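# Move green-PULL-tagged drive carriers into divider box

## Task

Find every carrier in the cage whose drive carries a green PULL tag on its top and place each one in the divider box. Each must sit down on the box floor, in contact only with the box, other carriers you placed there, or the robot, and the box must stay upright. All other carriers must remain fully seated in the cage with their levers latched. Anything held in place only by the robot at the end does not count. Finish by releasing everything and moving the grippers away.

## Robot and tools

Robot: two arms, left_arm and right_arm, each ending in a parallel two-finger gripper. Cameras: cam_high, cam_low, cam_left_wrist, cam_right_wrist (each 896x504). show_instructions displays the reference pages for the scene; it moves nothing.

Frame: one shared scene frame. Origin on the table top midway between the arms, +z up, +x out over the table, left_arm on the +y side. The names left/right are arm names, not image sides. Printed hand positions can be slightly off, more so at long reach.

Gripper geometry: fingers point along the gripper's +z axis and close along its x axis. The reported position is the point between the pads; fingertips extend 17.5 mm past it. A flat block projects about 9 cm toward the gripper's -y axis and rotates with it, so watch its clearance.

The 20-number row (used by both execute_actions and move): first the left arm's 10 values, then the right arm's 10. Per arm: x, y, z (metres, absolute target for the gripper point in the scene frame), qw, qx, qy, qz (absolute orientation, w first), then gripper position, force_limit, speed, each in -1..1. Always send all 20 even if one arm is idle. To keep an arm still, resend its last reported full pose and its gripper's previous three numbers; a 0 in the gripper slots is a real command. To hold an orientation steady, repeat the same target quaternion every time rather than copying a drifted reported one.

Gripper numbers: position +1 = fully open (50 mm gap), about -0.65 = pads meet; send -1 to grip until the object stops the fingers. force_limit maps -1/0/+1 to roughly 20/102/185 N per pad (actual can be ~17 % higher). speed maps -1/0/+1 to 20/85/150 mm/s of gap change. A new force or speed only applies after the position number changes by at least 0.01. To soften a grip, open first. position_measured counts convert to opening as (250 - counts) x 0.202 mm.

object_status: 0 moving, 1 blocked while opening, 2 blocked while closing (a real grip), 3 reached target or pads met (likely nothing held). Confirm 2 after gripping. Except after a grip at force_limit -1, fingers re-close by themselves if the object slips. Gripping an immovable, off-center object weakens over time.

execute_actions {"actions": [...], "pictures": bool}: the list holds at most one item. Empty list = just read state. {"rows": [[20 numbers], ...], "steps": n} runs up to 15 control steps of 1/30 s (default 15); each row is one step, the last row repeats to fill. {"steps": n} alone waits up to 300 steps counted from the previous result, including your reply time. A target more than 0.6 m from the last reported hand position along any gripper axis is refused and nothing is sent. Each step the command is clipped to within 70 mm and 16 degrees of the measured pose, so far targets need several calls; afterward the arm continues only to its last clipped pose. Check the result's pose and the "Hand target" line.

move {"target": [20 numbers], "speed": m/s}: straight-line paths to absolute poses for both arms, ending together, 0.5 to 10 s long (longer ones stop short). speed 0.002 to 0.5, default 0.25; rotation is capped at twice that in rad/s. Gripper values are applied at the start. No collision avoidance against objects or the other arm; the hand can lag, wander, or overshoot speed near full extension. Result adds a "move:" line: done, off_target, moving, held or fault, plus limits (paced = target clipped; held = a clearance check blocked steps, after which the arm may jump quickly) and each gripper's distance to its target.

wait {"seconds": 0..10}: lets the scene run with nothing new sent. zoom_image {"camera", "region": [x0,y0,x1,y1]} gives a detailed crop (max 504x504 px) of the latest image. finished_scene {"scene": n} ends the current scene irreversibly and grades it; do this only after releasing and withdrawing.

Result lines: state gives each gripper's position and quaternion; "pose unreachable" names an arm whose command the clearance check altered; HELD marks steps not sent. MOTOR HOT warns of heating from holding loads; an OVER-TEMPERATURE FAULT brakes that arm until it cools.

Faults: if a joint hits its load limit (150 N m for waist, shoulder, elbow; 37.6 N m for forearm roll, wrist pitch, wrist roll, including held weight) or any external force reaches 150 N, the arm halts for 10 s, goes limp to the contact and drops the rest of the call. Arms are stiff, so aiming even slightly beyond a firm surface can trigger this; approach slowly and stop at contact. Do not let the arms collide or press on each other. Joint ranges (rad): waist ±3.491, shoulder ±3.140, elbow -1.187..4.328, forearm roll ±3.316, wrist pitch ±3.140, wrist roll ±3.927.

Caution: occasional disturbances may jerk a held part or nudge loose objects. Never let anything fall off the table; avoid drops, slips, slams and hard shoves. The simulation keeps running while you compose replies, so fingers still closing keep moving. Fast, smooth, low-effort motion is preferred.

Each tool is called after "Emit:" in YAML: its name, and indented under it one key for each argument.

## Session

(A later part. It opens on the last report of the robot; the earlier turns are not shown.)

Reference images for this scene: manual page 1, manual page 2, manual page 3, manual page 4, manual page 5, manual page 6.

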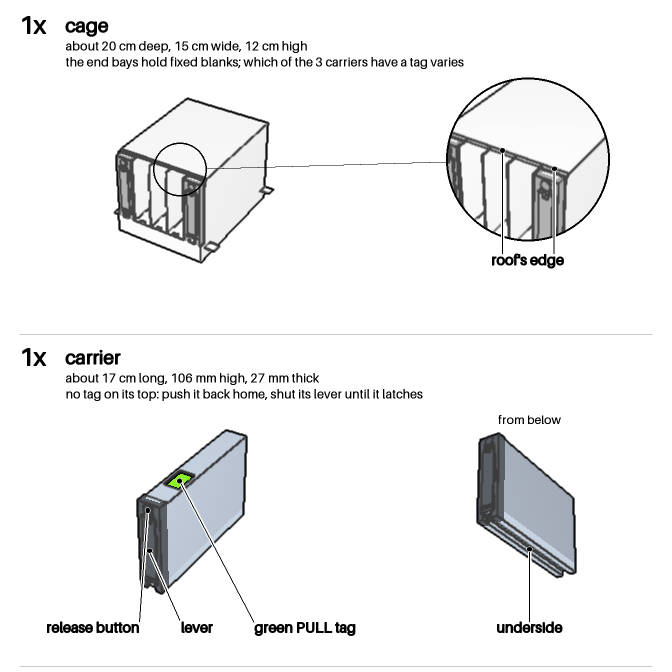

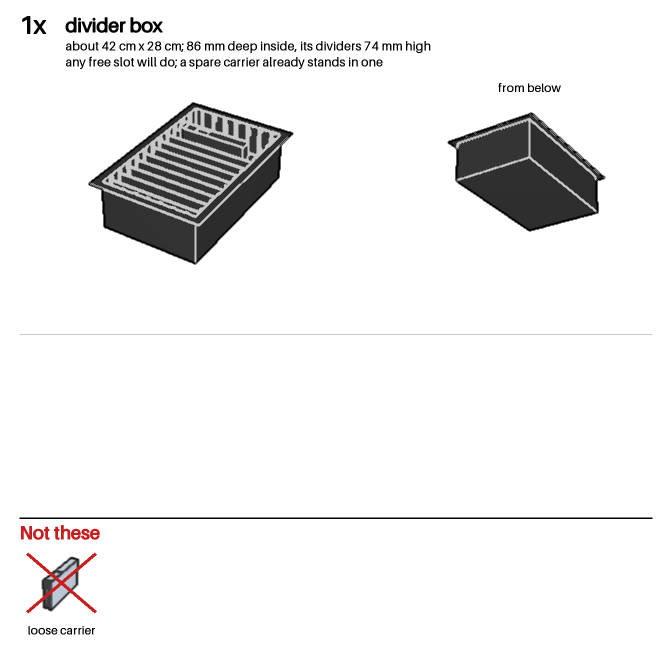

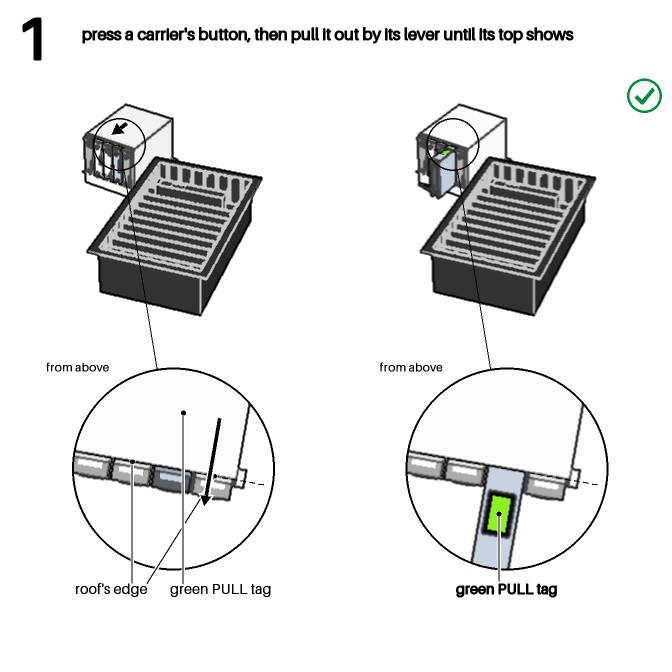

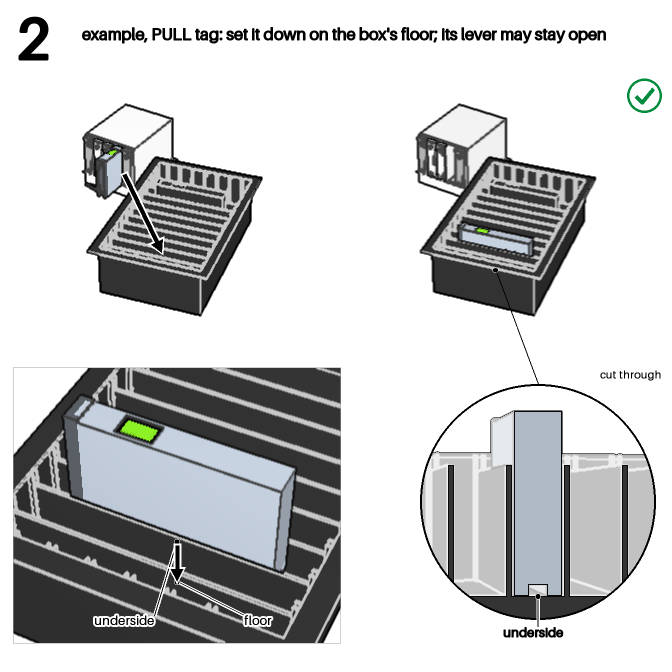

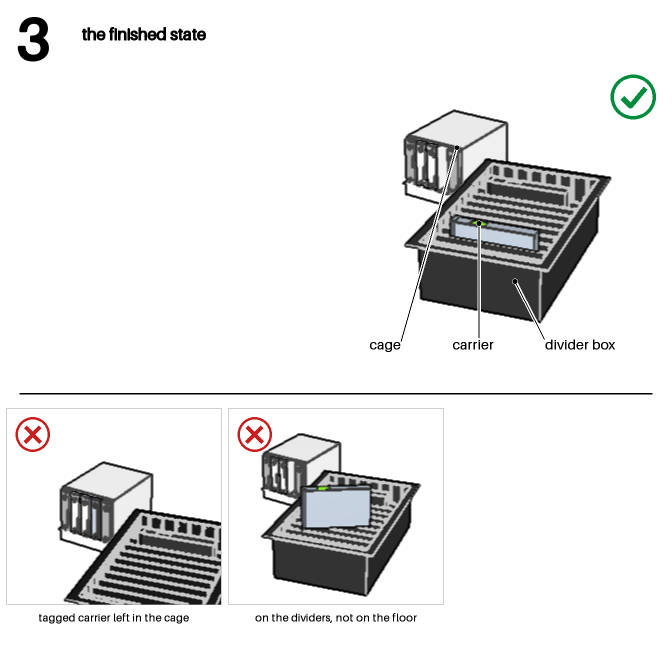

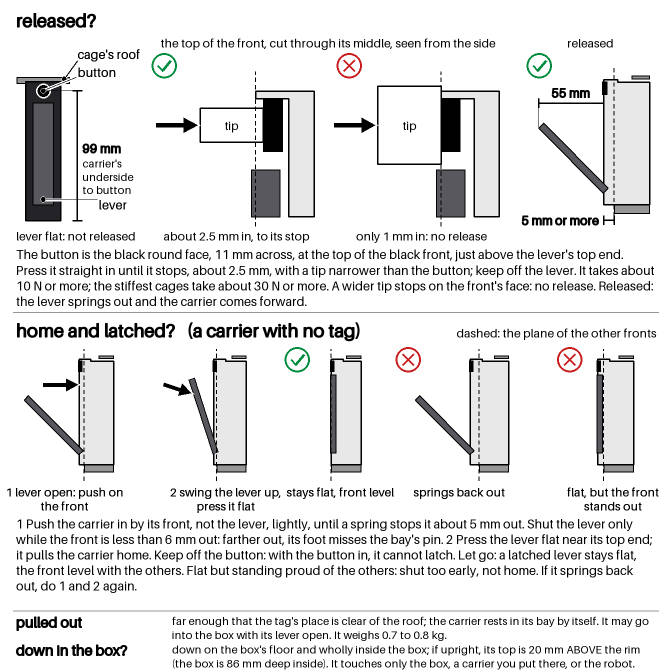

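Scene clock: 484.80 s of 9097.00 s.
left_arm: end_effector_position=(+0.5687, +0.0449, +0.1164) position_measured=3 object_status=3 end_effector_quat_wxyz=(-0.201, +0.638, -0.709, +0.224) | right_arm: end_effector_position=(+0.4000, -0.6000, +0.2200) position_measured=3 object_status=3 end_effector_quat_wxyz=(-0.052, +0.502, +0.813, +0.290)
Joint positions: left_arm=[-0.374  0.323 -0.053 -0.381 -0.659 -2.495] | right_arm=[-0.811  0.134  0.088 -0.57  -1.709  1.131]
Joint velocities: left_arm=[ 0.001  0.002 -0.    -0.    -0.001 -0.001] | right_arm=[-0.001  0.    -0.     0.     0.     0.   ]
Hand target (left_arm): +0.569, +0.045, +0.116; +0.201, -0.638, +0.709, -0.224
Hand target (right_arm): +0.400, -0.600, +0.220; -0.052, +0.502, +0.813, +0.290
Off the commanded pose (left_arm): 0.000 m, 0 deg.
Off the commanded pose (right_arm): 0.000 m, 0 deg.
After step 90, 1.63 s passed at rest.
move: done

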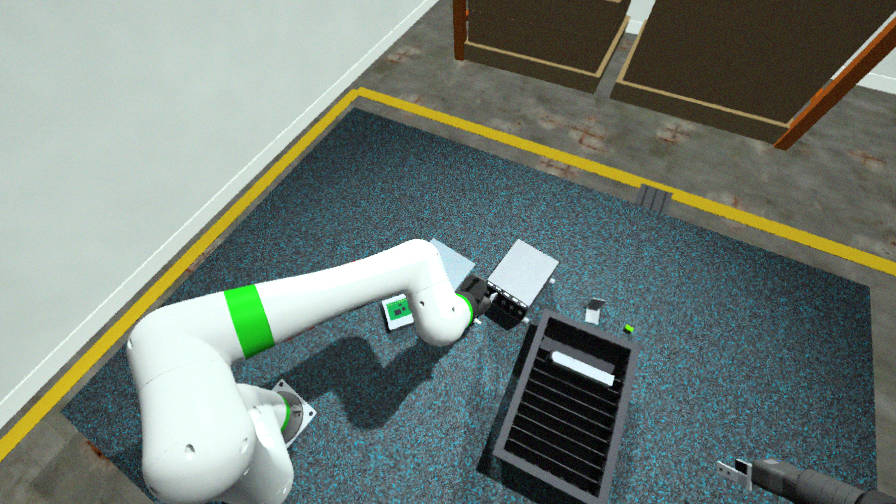

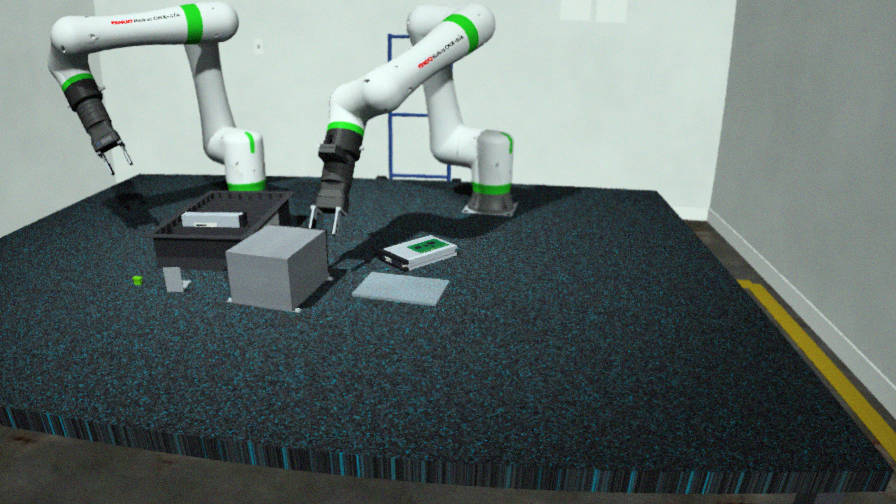

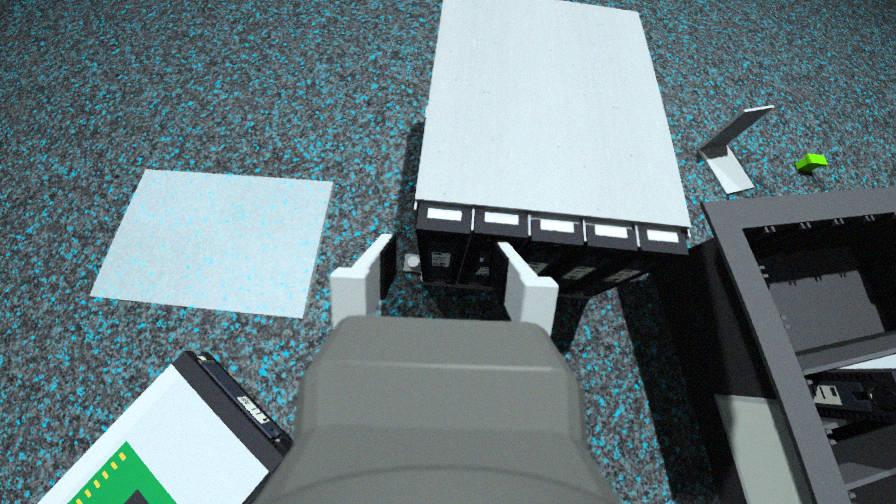

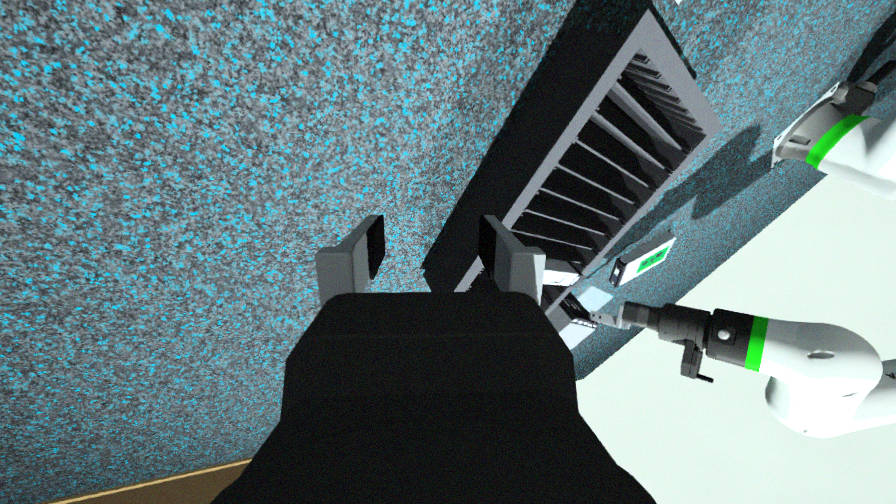

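Emit:
move:
  target: [0.5391,0.0497,0.1180,-0.2010,0.6376,-0.7093,0.2236,1.0,0.0,1.0,0.40,-0.60,0.22,-0.052,0.502,0.813,0.290,1.0,0,0.5]
  speed: 0.03

Emit:
zoom_image:
  camera: "cam_left_wrist"
  region: [380,130,620,300]

Scene clock: 489.50 s of 9097.00 s.
left_arm: end_effector_position=(+0.5392, +0.0497, +0.1180) position_measured=3 object_status=3 end_effector_quat_wxyz=(-0.201, +0.638, -0.709, +0.224) | right_arm: end_effector_position=(+0.4000, -0.6000, +0.2200) position_measured=3 object_status=3 end_effector_quat_wxyz=(-0.052, +0.502, +0.813, +0.290)
Joint positions: left_arm=[-0.397  0.266 -0.118 -0.402 -0.66  -2.457] | right_arm=[-0.811  0.134  0.088 -0.57  -1.709  1.131]
Joint velocities: left_arm=[-0.001 -0.002 -0.002 -0.003 -0.002  0.001] | right_arm=[-0. -0. -0.  0. -0.  0.]
Hand target (left_arm): +0.539, +0.050, +0.118; +0.201, -0.638, +0.709, -0.224
Hand target (right_arm): +0.400, -0.600, +0.220; -0.052, +0.502, +0.813, +0.290
Off the commanded pose (left_arm): 0.000 m, 0 deg.
Off the commanded pose (right_arm): 0.000 m, 0 deg.
After step 90, 0.40 s passed at rest.
move: done

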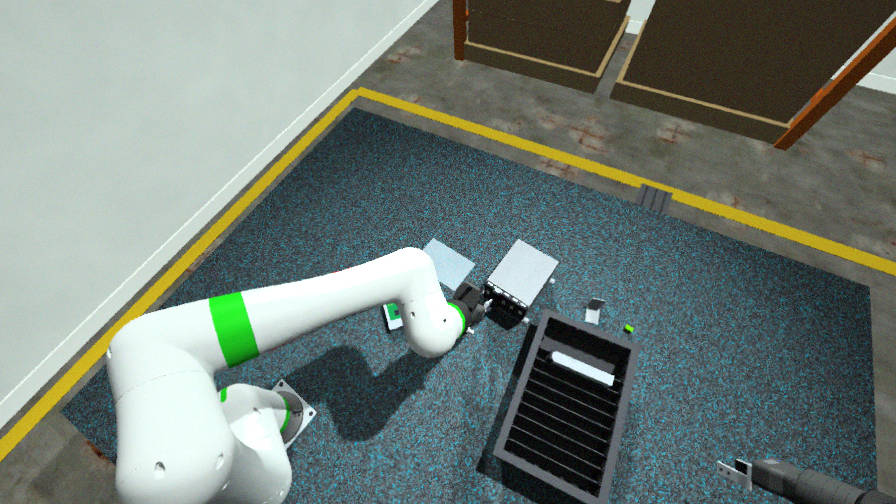

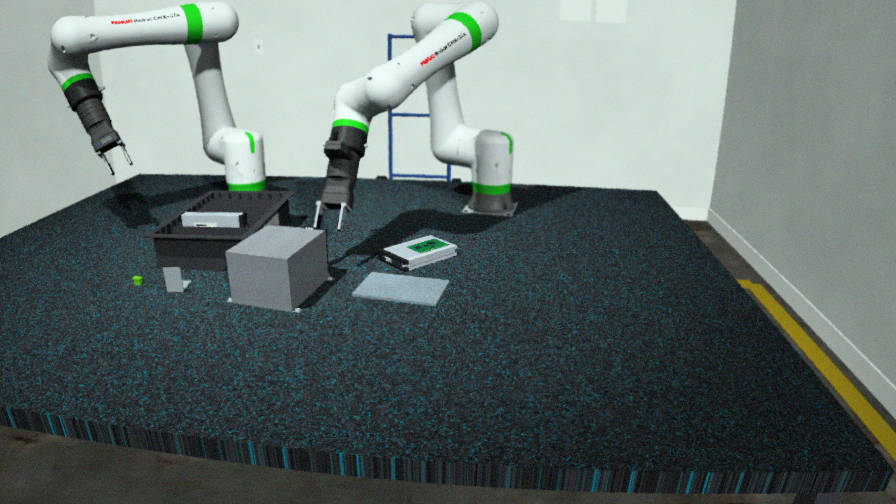

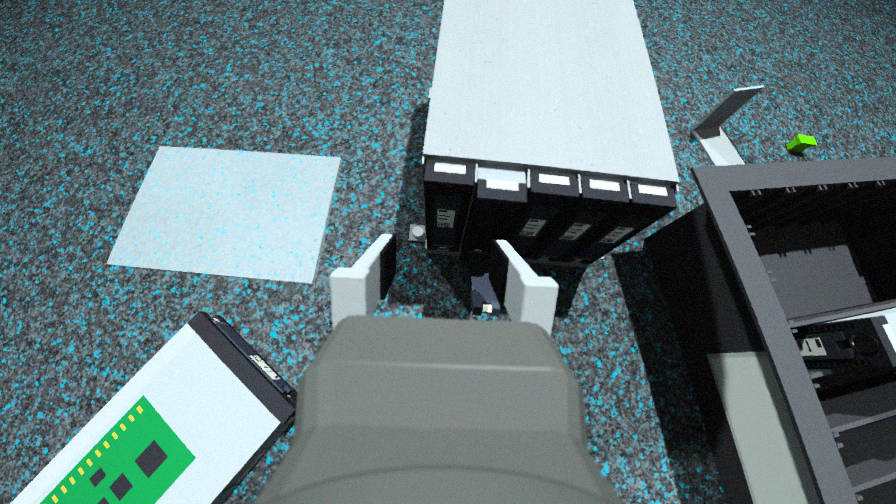

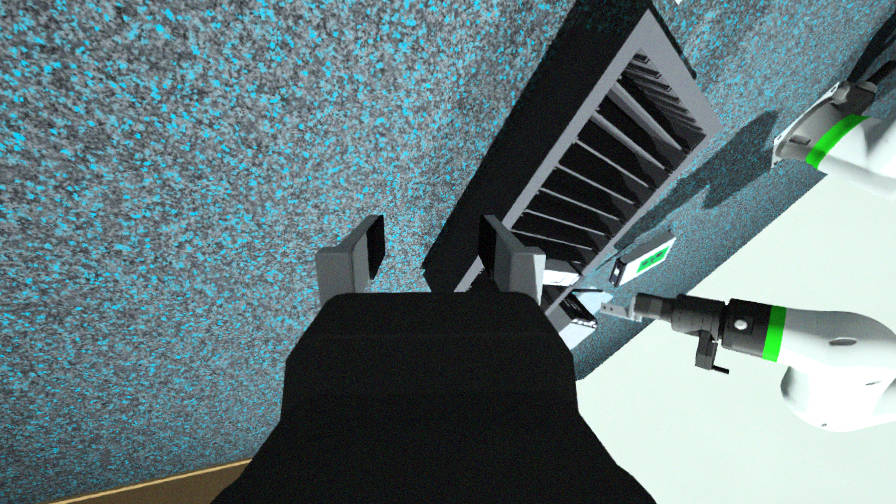

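Region (380, 130, 620, 300) of cam_left_wrist's 896x504 image, scaled by 2.100, with more detail than that image has; it fills the top 357 rows of this view, and the rest is white.

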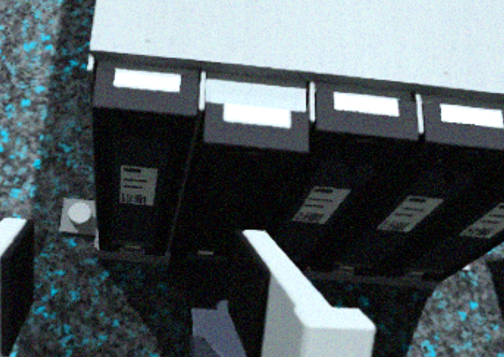

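Emit:
execute_actions:
  actions: []

Scene clock: 510.93 s of 9097.00 s.
left_arm: end_effector_position=(+0.5391, +0.0497, +0.1180) position_measured=3 object_status=3 end_effector_quat_wxyz=(-0.201, +0.638, -0.709, +0.224) | right_arm: end_effector_position=(+0.4000, -0.6000, +0.2200) position_measured=3 object_status=3 end_effector_quat_wxyz=(-0.052, +0.502, +0.813, +0.290)
Joint positions: left_arm=[-0.397  0.266 -0.119 -0.402 -0.66  -2.457] | right_arm=[-0.811  0.134  0.088 -0.57  -1.709  1.131]
Joint velocities: left_arm=[-0.001 -0.    -0.    -0.     0.001 -0.   ] | right_arm=[-0.  0.  0. -0.  0.  0.]
Hand target (left_arm): +0.539, +0.050, +0.118; +0.201, -0.638, +0.709, -0.224
Hand target (right_arm): +0.400, -0.600, +0.220; -0.052, +0.502, +0.813, +0.290
Off the commanded pose (left_arm): 0.000 m, 0 deg.
Off the commanded pose (right_arm): 0.000 m, 0 deg.
Steps of this call (steps 1 to 90: nothing new was sent; then 18.43 s passed at rest). Readings (end_effector_position | what the end effector reports):
1: left_arm (+0.5392, +0.0497, +0.1180) | right_arm (+0.4000, -0.6000, +0.2200) | left_arm position_measured=3 object_status=3 | right_arm position_measured=3 object_status=3
2: left_arm (+0.5391, +0.0497, +0.1180) | right_arm (+0.4000, -0.6000, +0.2200) | left_arm position_measured=3 object_status=3 | right_arm position_measured=3 object_status=3
4: left_arm (+0.5391, +0.0497, +0.1180) | right_arm (+0.4000, -0.6000, +0.2200) | left_arm position_measured=3 object_status=3 | right_arm position_measured=3 object_status=3
8: left_arm (+0.5391, +0.0497, +0.1180) | right_arm (+0.4000, -0.6000, +0.2200) | left_arm position_measured=3 object_status=3 | right_arm position_measured=3 object_status=3
90: the state above

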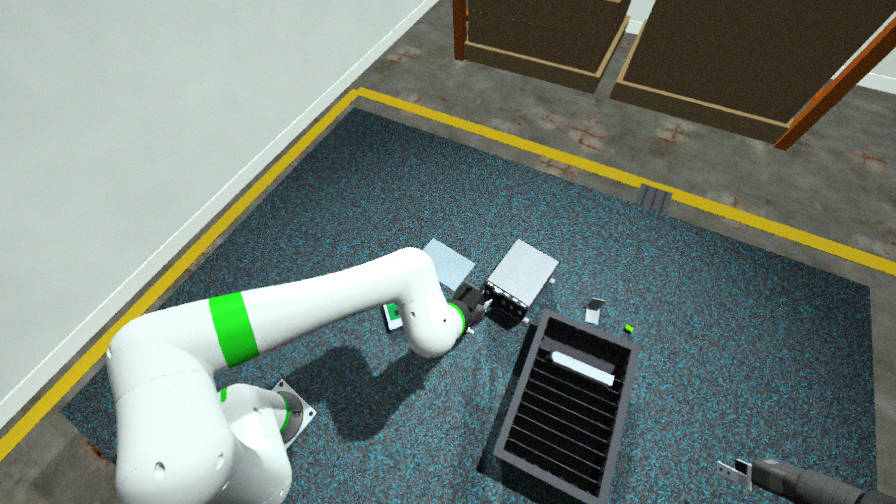

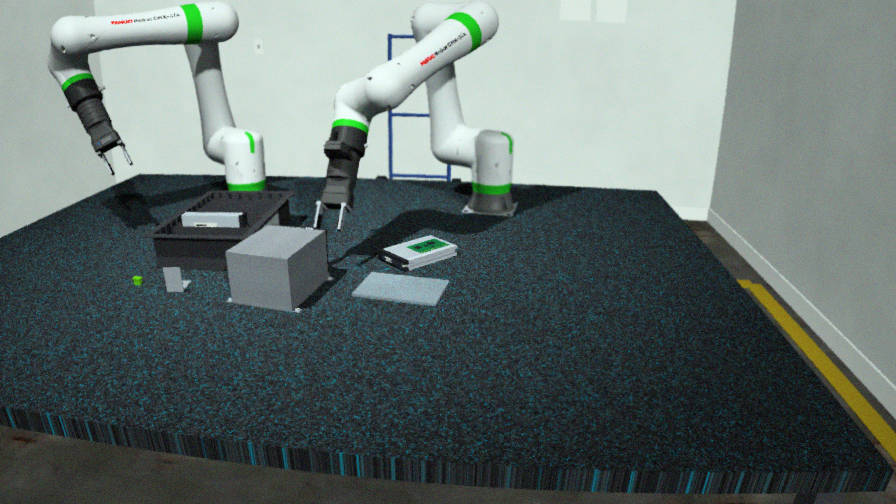

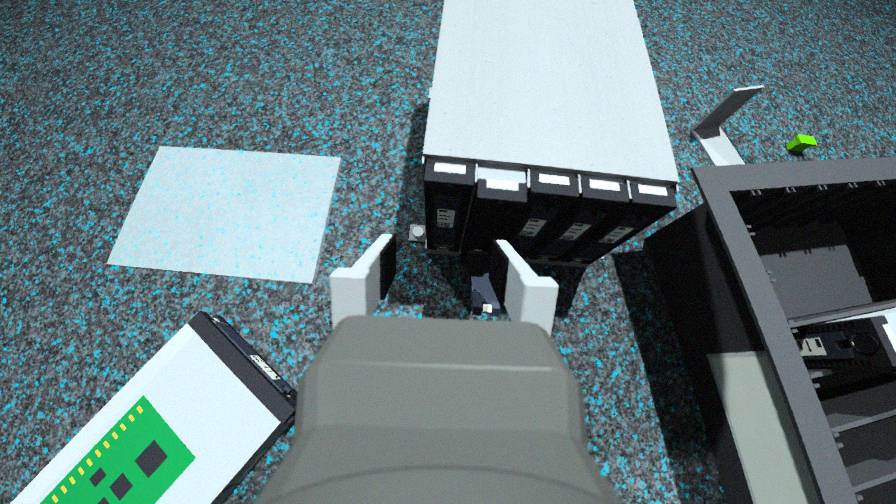

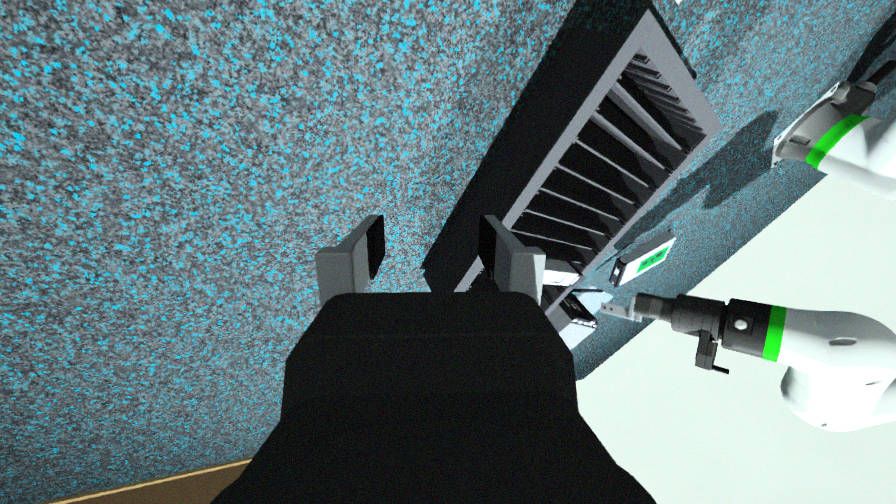

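Emit:
show_instructions:

Reference images for this scene: manual page 1, manual page 2, manual page 3, manual page 4, manual page 5, manual page 6.

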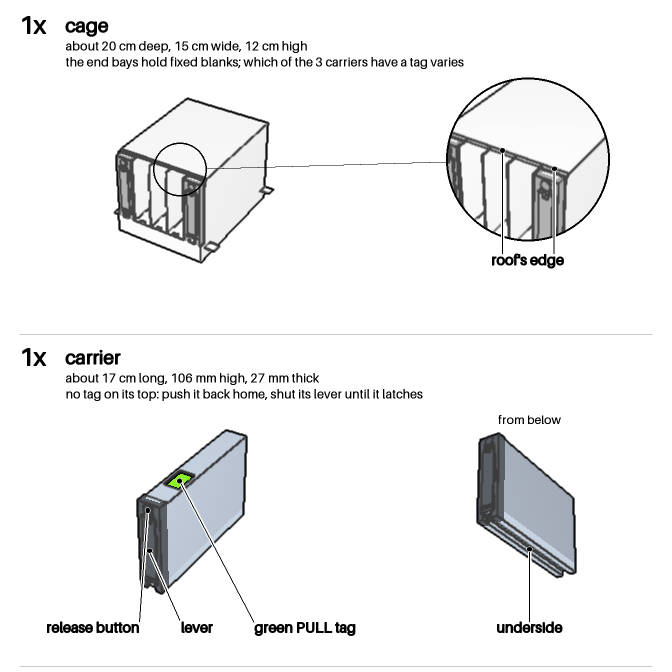

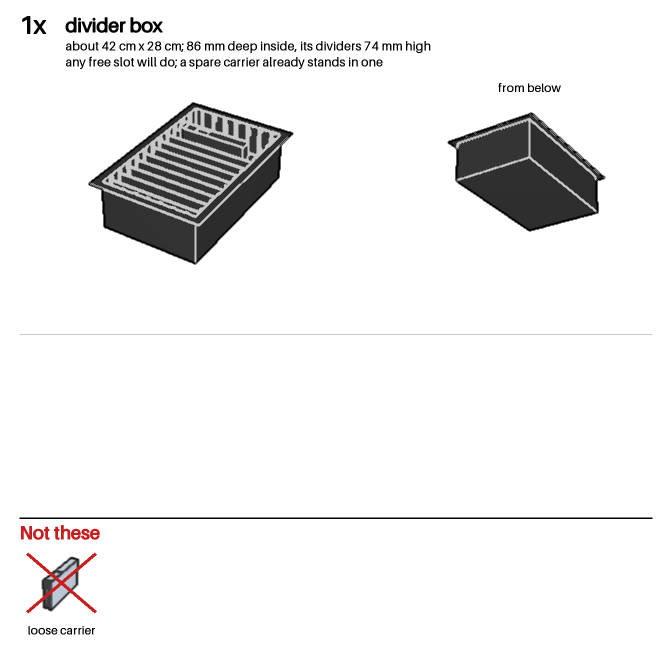

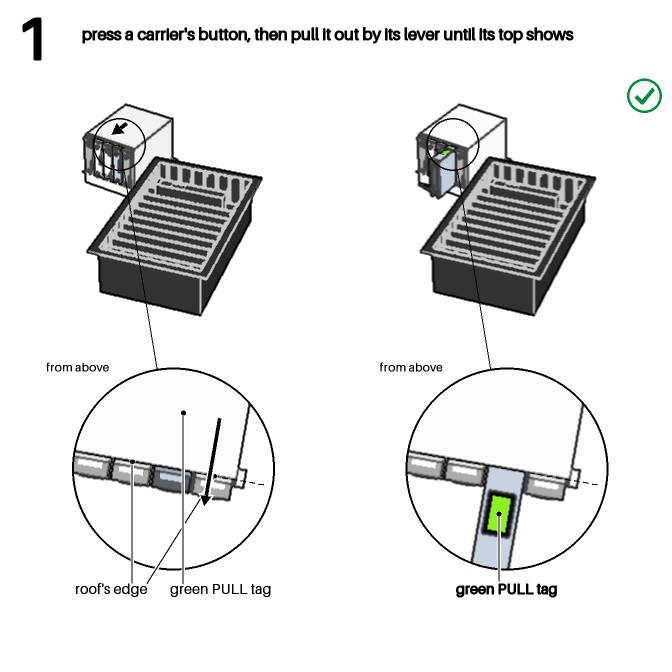

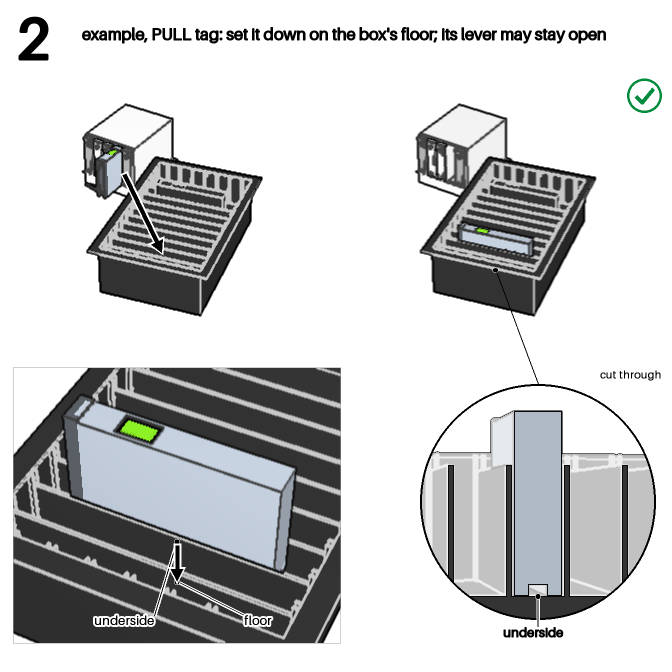

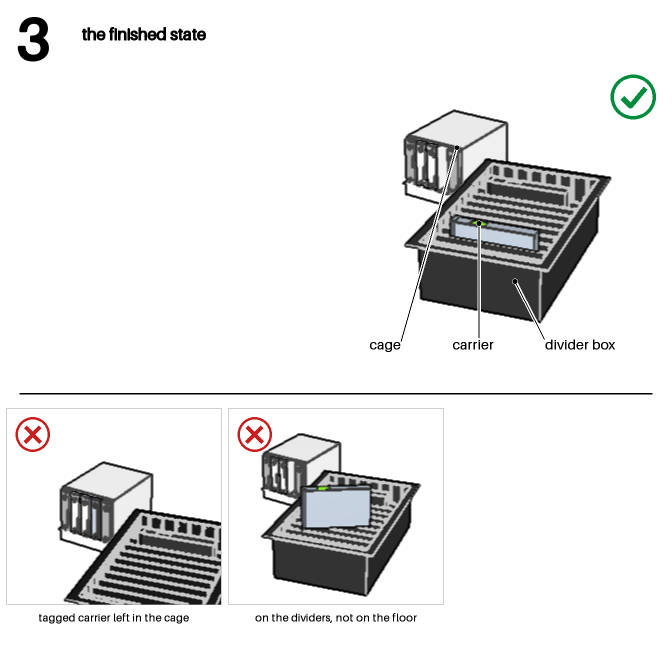

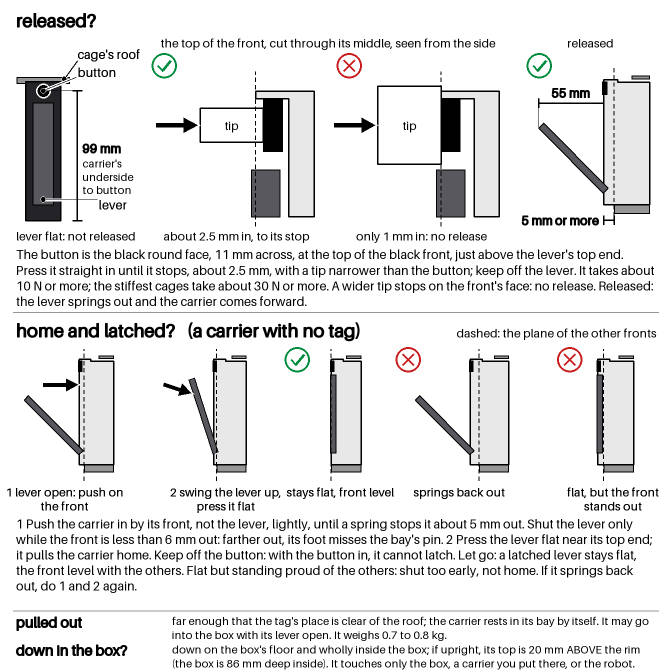

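Emit:
move:
  target: [0.5345,0.0226,0.120,0,0.6474,-0.7621,0,0.076,0,1.0,0.40,-0.60,0.22,-0.052,0.502,0.813,0.290,1.0,0,0.5]
  speed: 0.15

Scene clock: 553.43 s of 9097.00 s.
left_arm: end_effector_position=(+0.5342, +0.0225, +0.1202) position_measured=141 object_status=3 end_effector_quat_wxyz=(+0.001, +0.647, -0.763, +0.001) | right_arm: end_effector_position=(+0.4000, -0.6000, +0.2200) position_measured=3 object_status=3 end_effector_quat_wxyz=(-0.052, +0.502, +0.813, +0.290)
Joint positions: left_arm=[-0.301  0.596  0.418  0.002 -1.391 -2.863] | right_arm=[-0.811  0.134  0.088 -0.57  -1.709  1.131]
Joint velocities: left_arm=[ 0.001  0.005  0.008  0.    -0.007 -0.001] | right_arm=[ 0.001  0.     0.     0.    -0.     0.   ]
Hand target (left_arm): +0.534, +0.022, +0.120; -0.001, -0.647, +0.763, -0.001
Hand target (right_arm): +0.400, -0.600, +0.220; -0.052, +0.502, +0.813, +0.290
Off the commanded pose (left_arm): 0.000 m, 0 deg.
Off the commanded pose (right_arm): 0.000 m, 0 deg.
After step 90, 37.07 s passed at rest.
move: done

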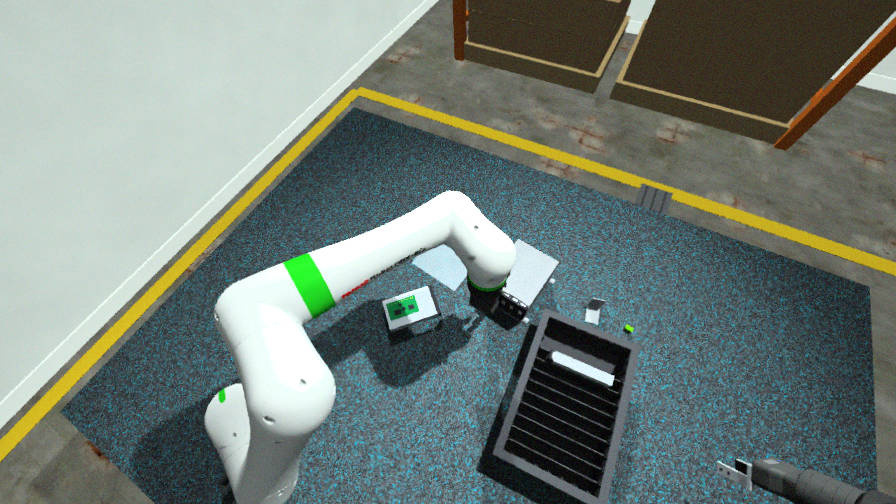

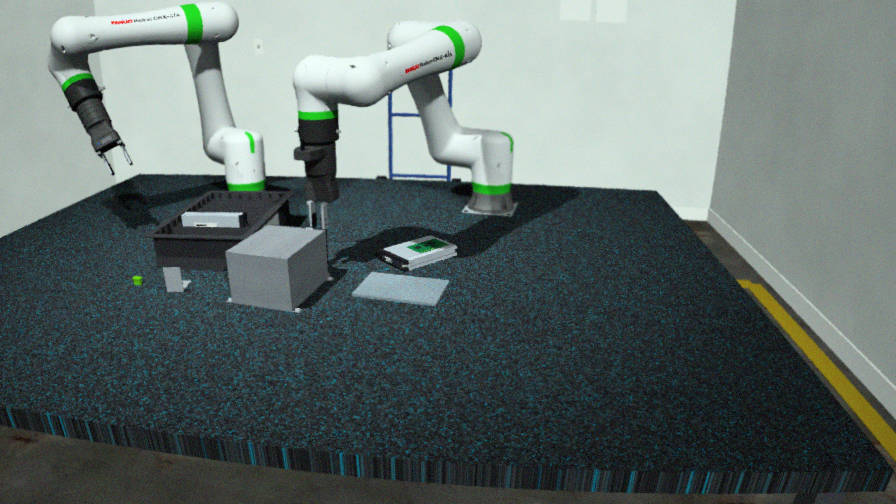

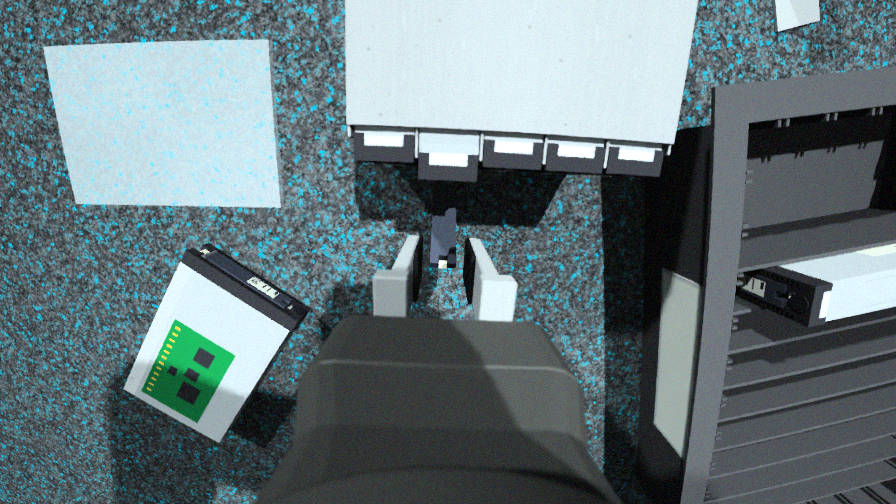

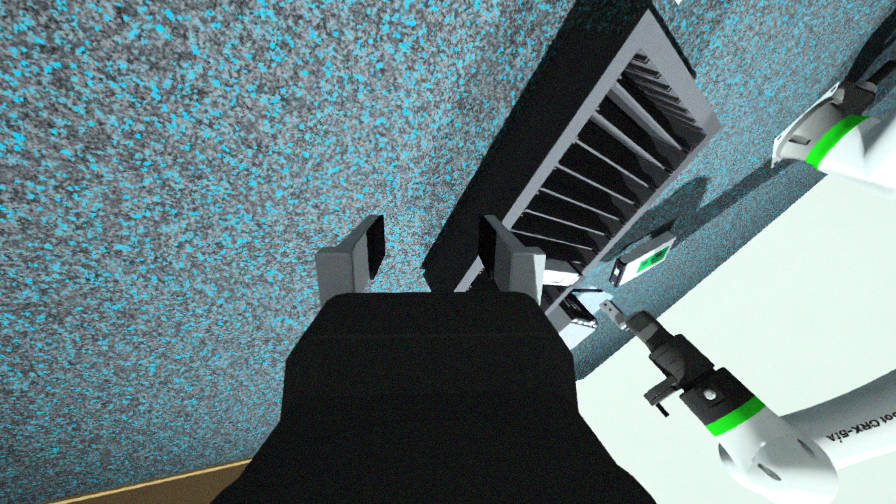

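Emit:
zoom_image:
  camera: "cam_left_wrist"
  region: [330,110,570,330]

Region (330, 110, 570, 330) of cam_left_wrist's 896x504 image, scaled by 2.100, with more detail than that image has; it fills the top 462 rows of this view, and the rest is white.

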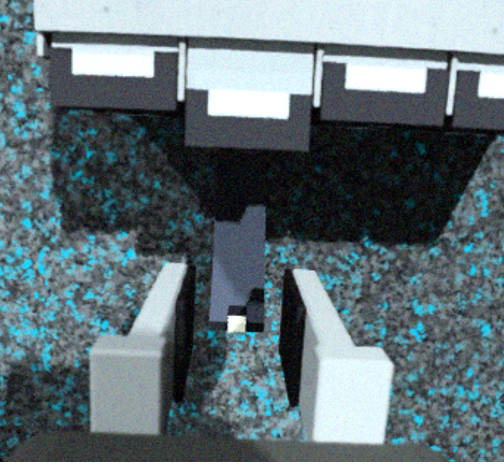

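Emit:
move:
  target: [0.5350,0.0225,0.064,0,0.6474,-0.7621,0,0.076,0,1.0,0.40,-0.60,0.22,-0.052,0.502,0.813,0.290,1.0,0,0.5]
  speed: 0.1

Scene clock: 561.83 s of 9097.00 s.
left_arm: end_effector_position=(+0.5351, +0.0225, +0.0641) position_measured=141 object_status=3 end_effector_quat_wxyz=(-0.000, +0.647, -0.762, +0.000) | right_arm: end_effector_position=(+0.4000, -0.6000, +0.2200) position_measured=3 object_status=3 end_effector_quat_wxyz=(-0.052, +0.502, +0.813, +0.290)
Joint positions: left_arm=[-0.302  0.633  0.342 -0.    -1.28  -2.861] | right_arm=[-0.811  0.134  0.088 -0.57  -1.709  1.131]
Joint velocities: left_arm=[ 0.     0.001 -0.001  0.     0.002 -0.   ] | right_arm=[-0.002 -0.    -0.    -0.     0.    -0.001]
Hand target (left_arm): +0.535, +0.022, +0.064; +0.000, -0.647, +0.762, +0.000
Hand target (right_arm): +0.400, -0.600, +0.220; -0.052, +0.502, +0.813, +0.290
Off the commanded pose (left_arm): 0.000 m, 0 deg.
Off the commanded pose (right_arm): 0.000 m, 0 deg.
After step 90, 4.43 s passed at rest.
move: done

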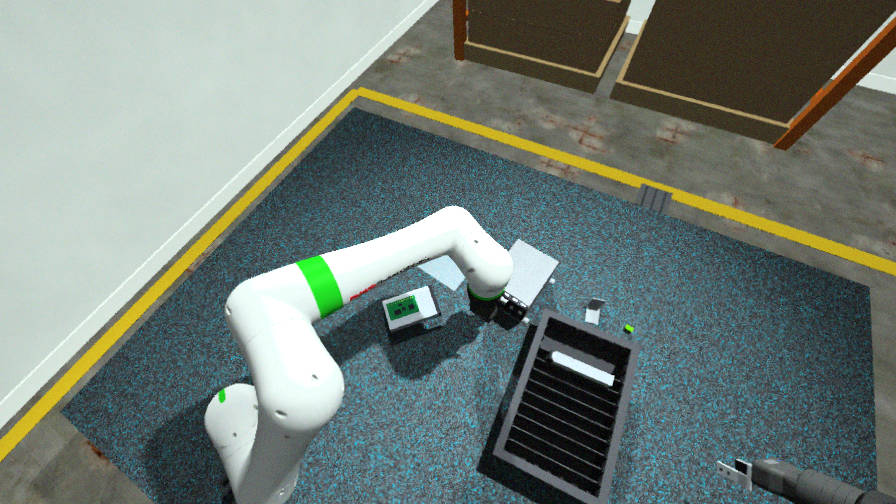

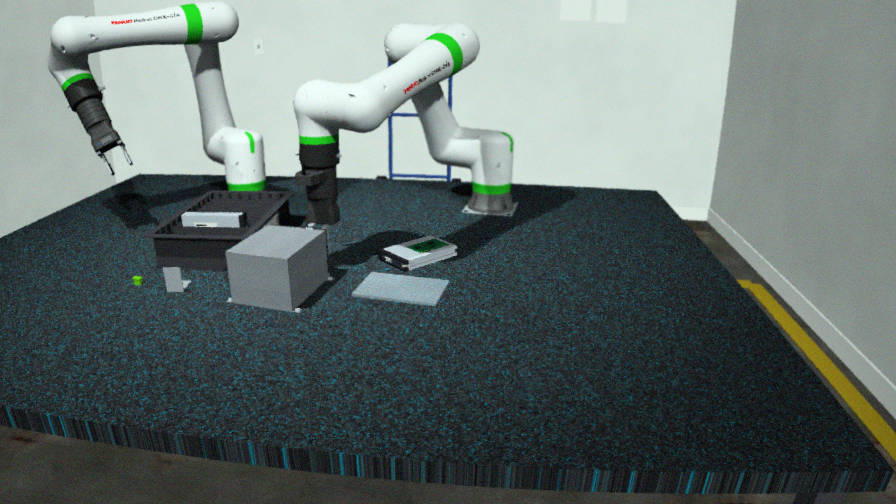

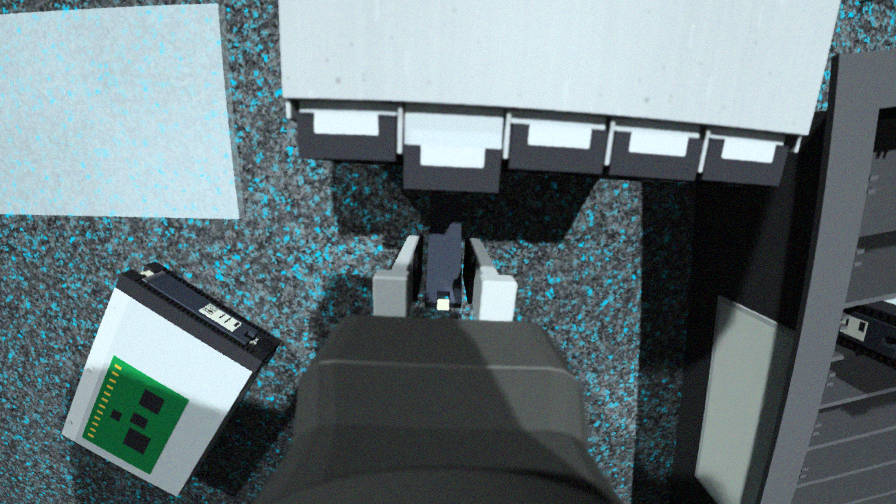

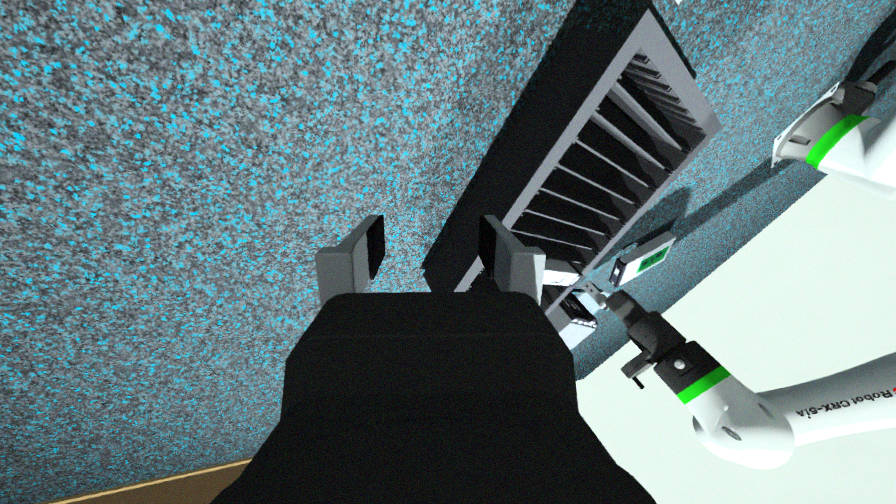

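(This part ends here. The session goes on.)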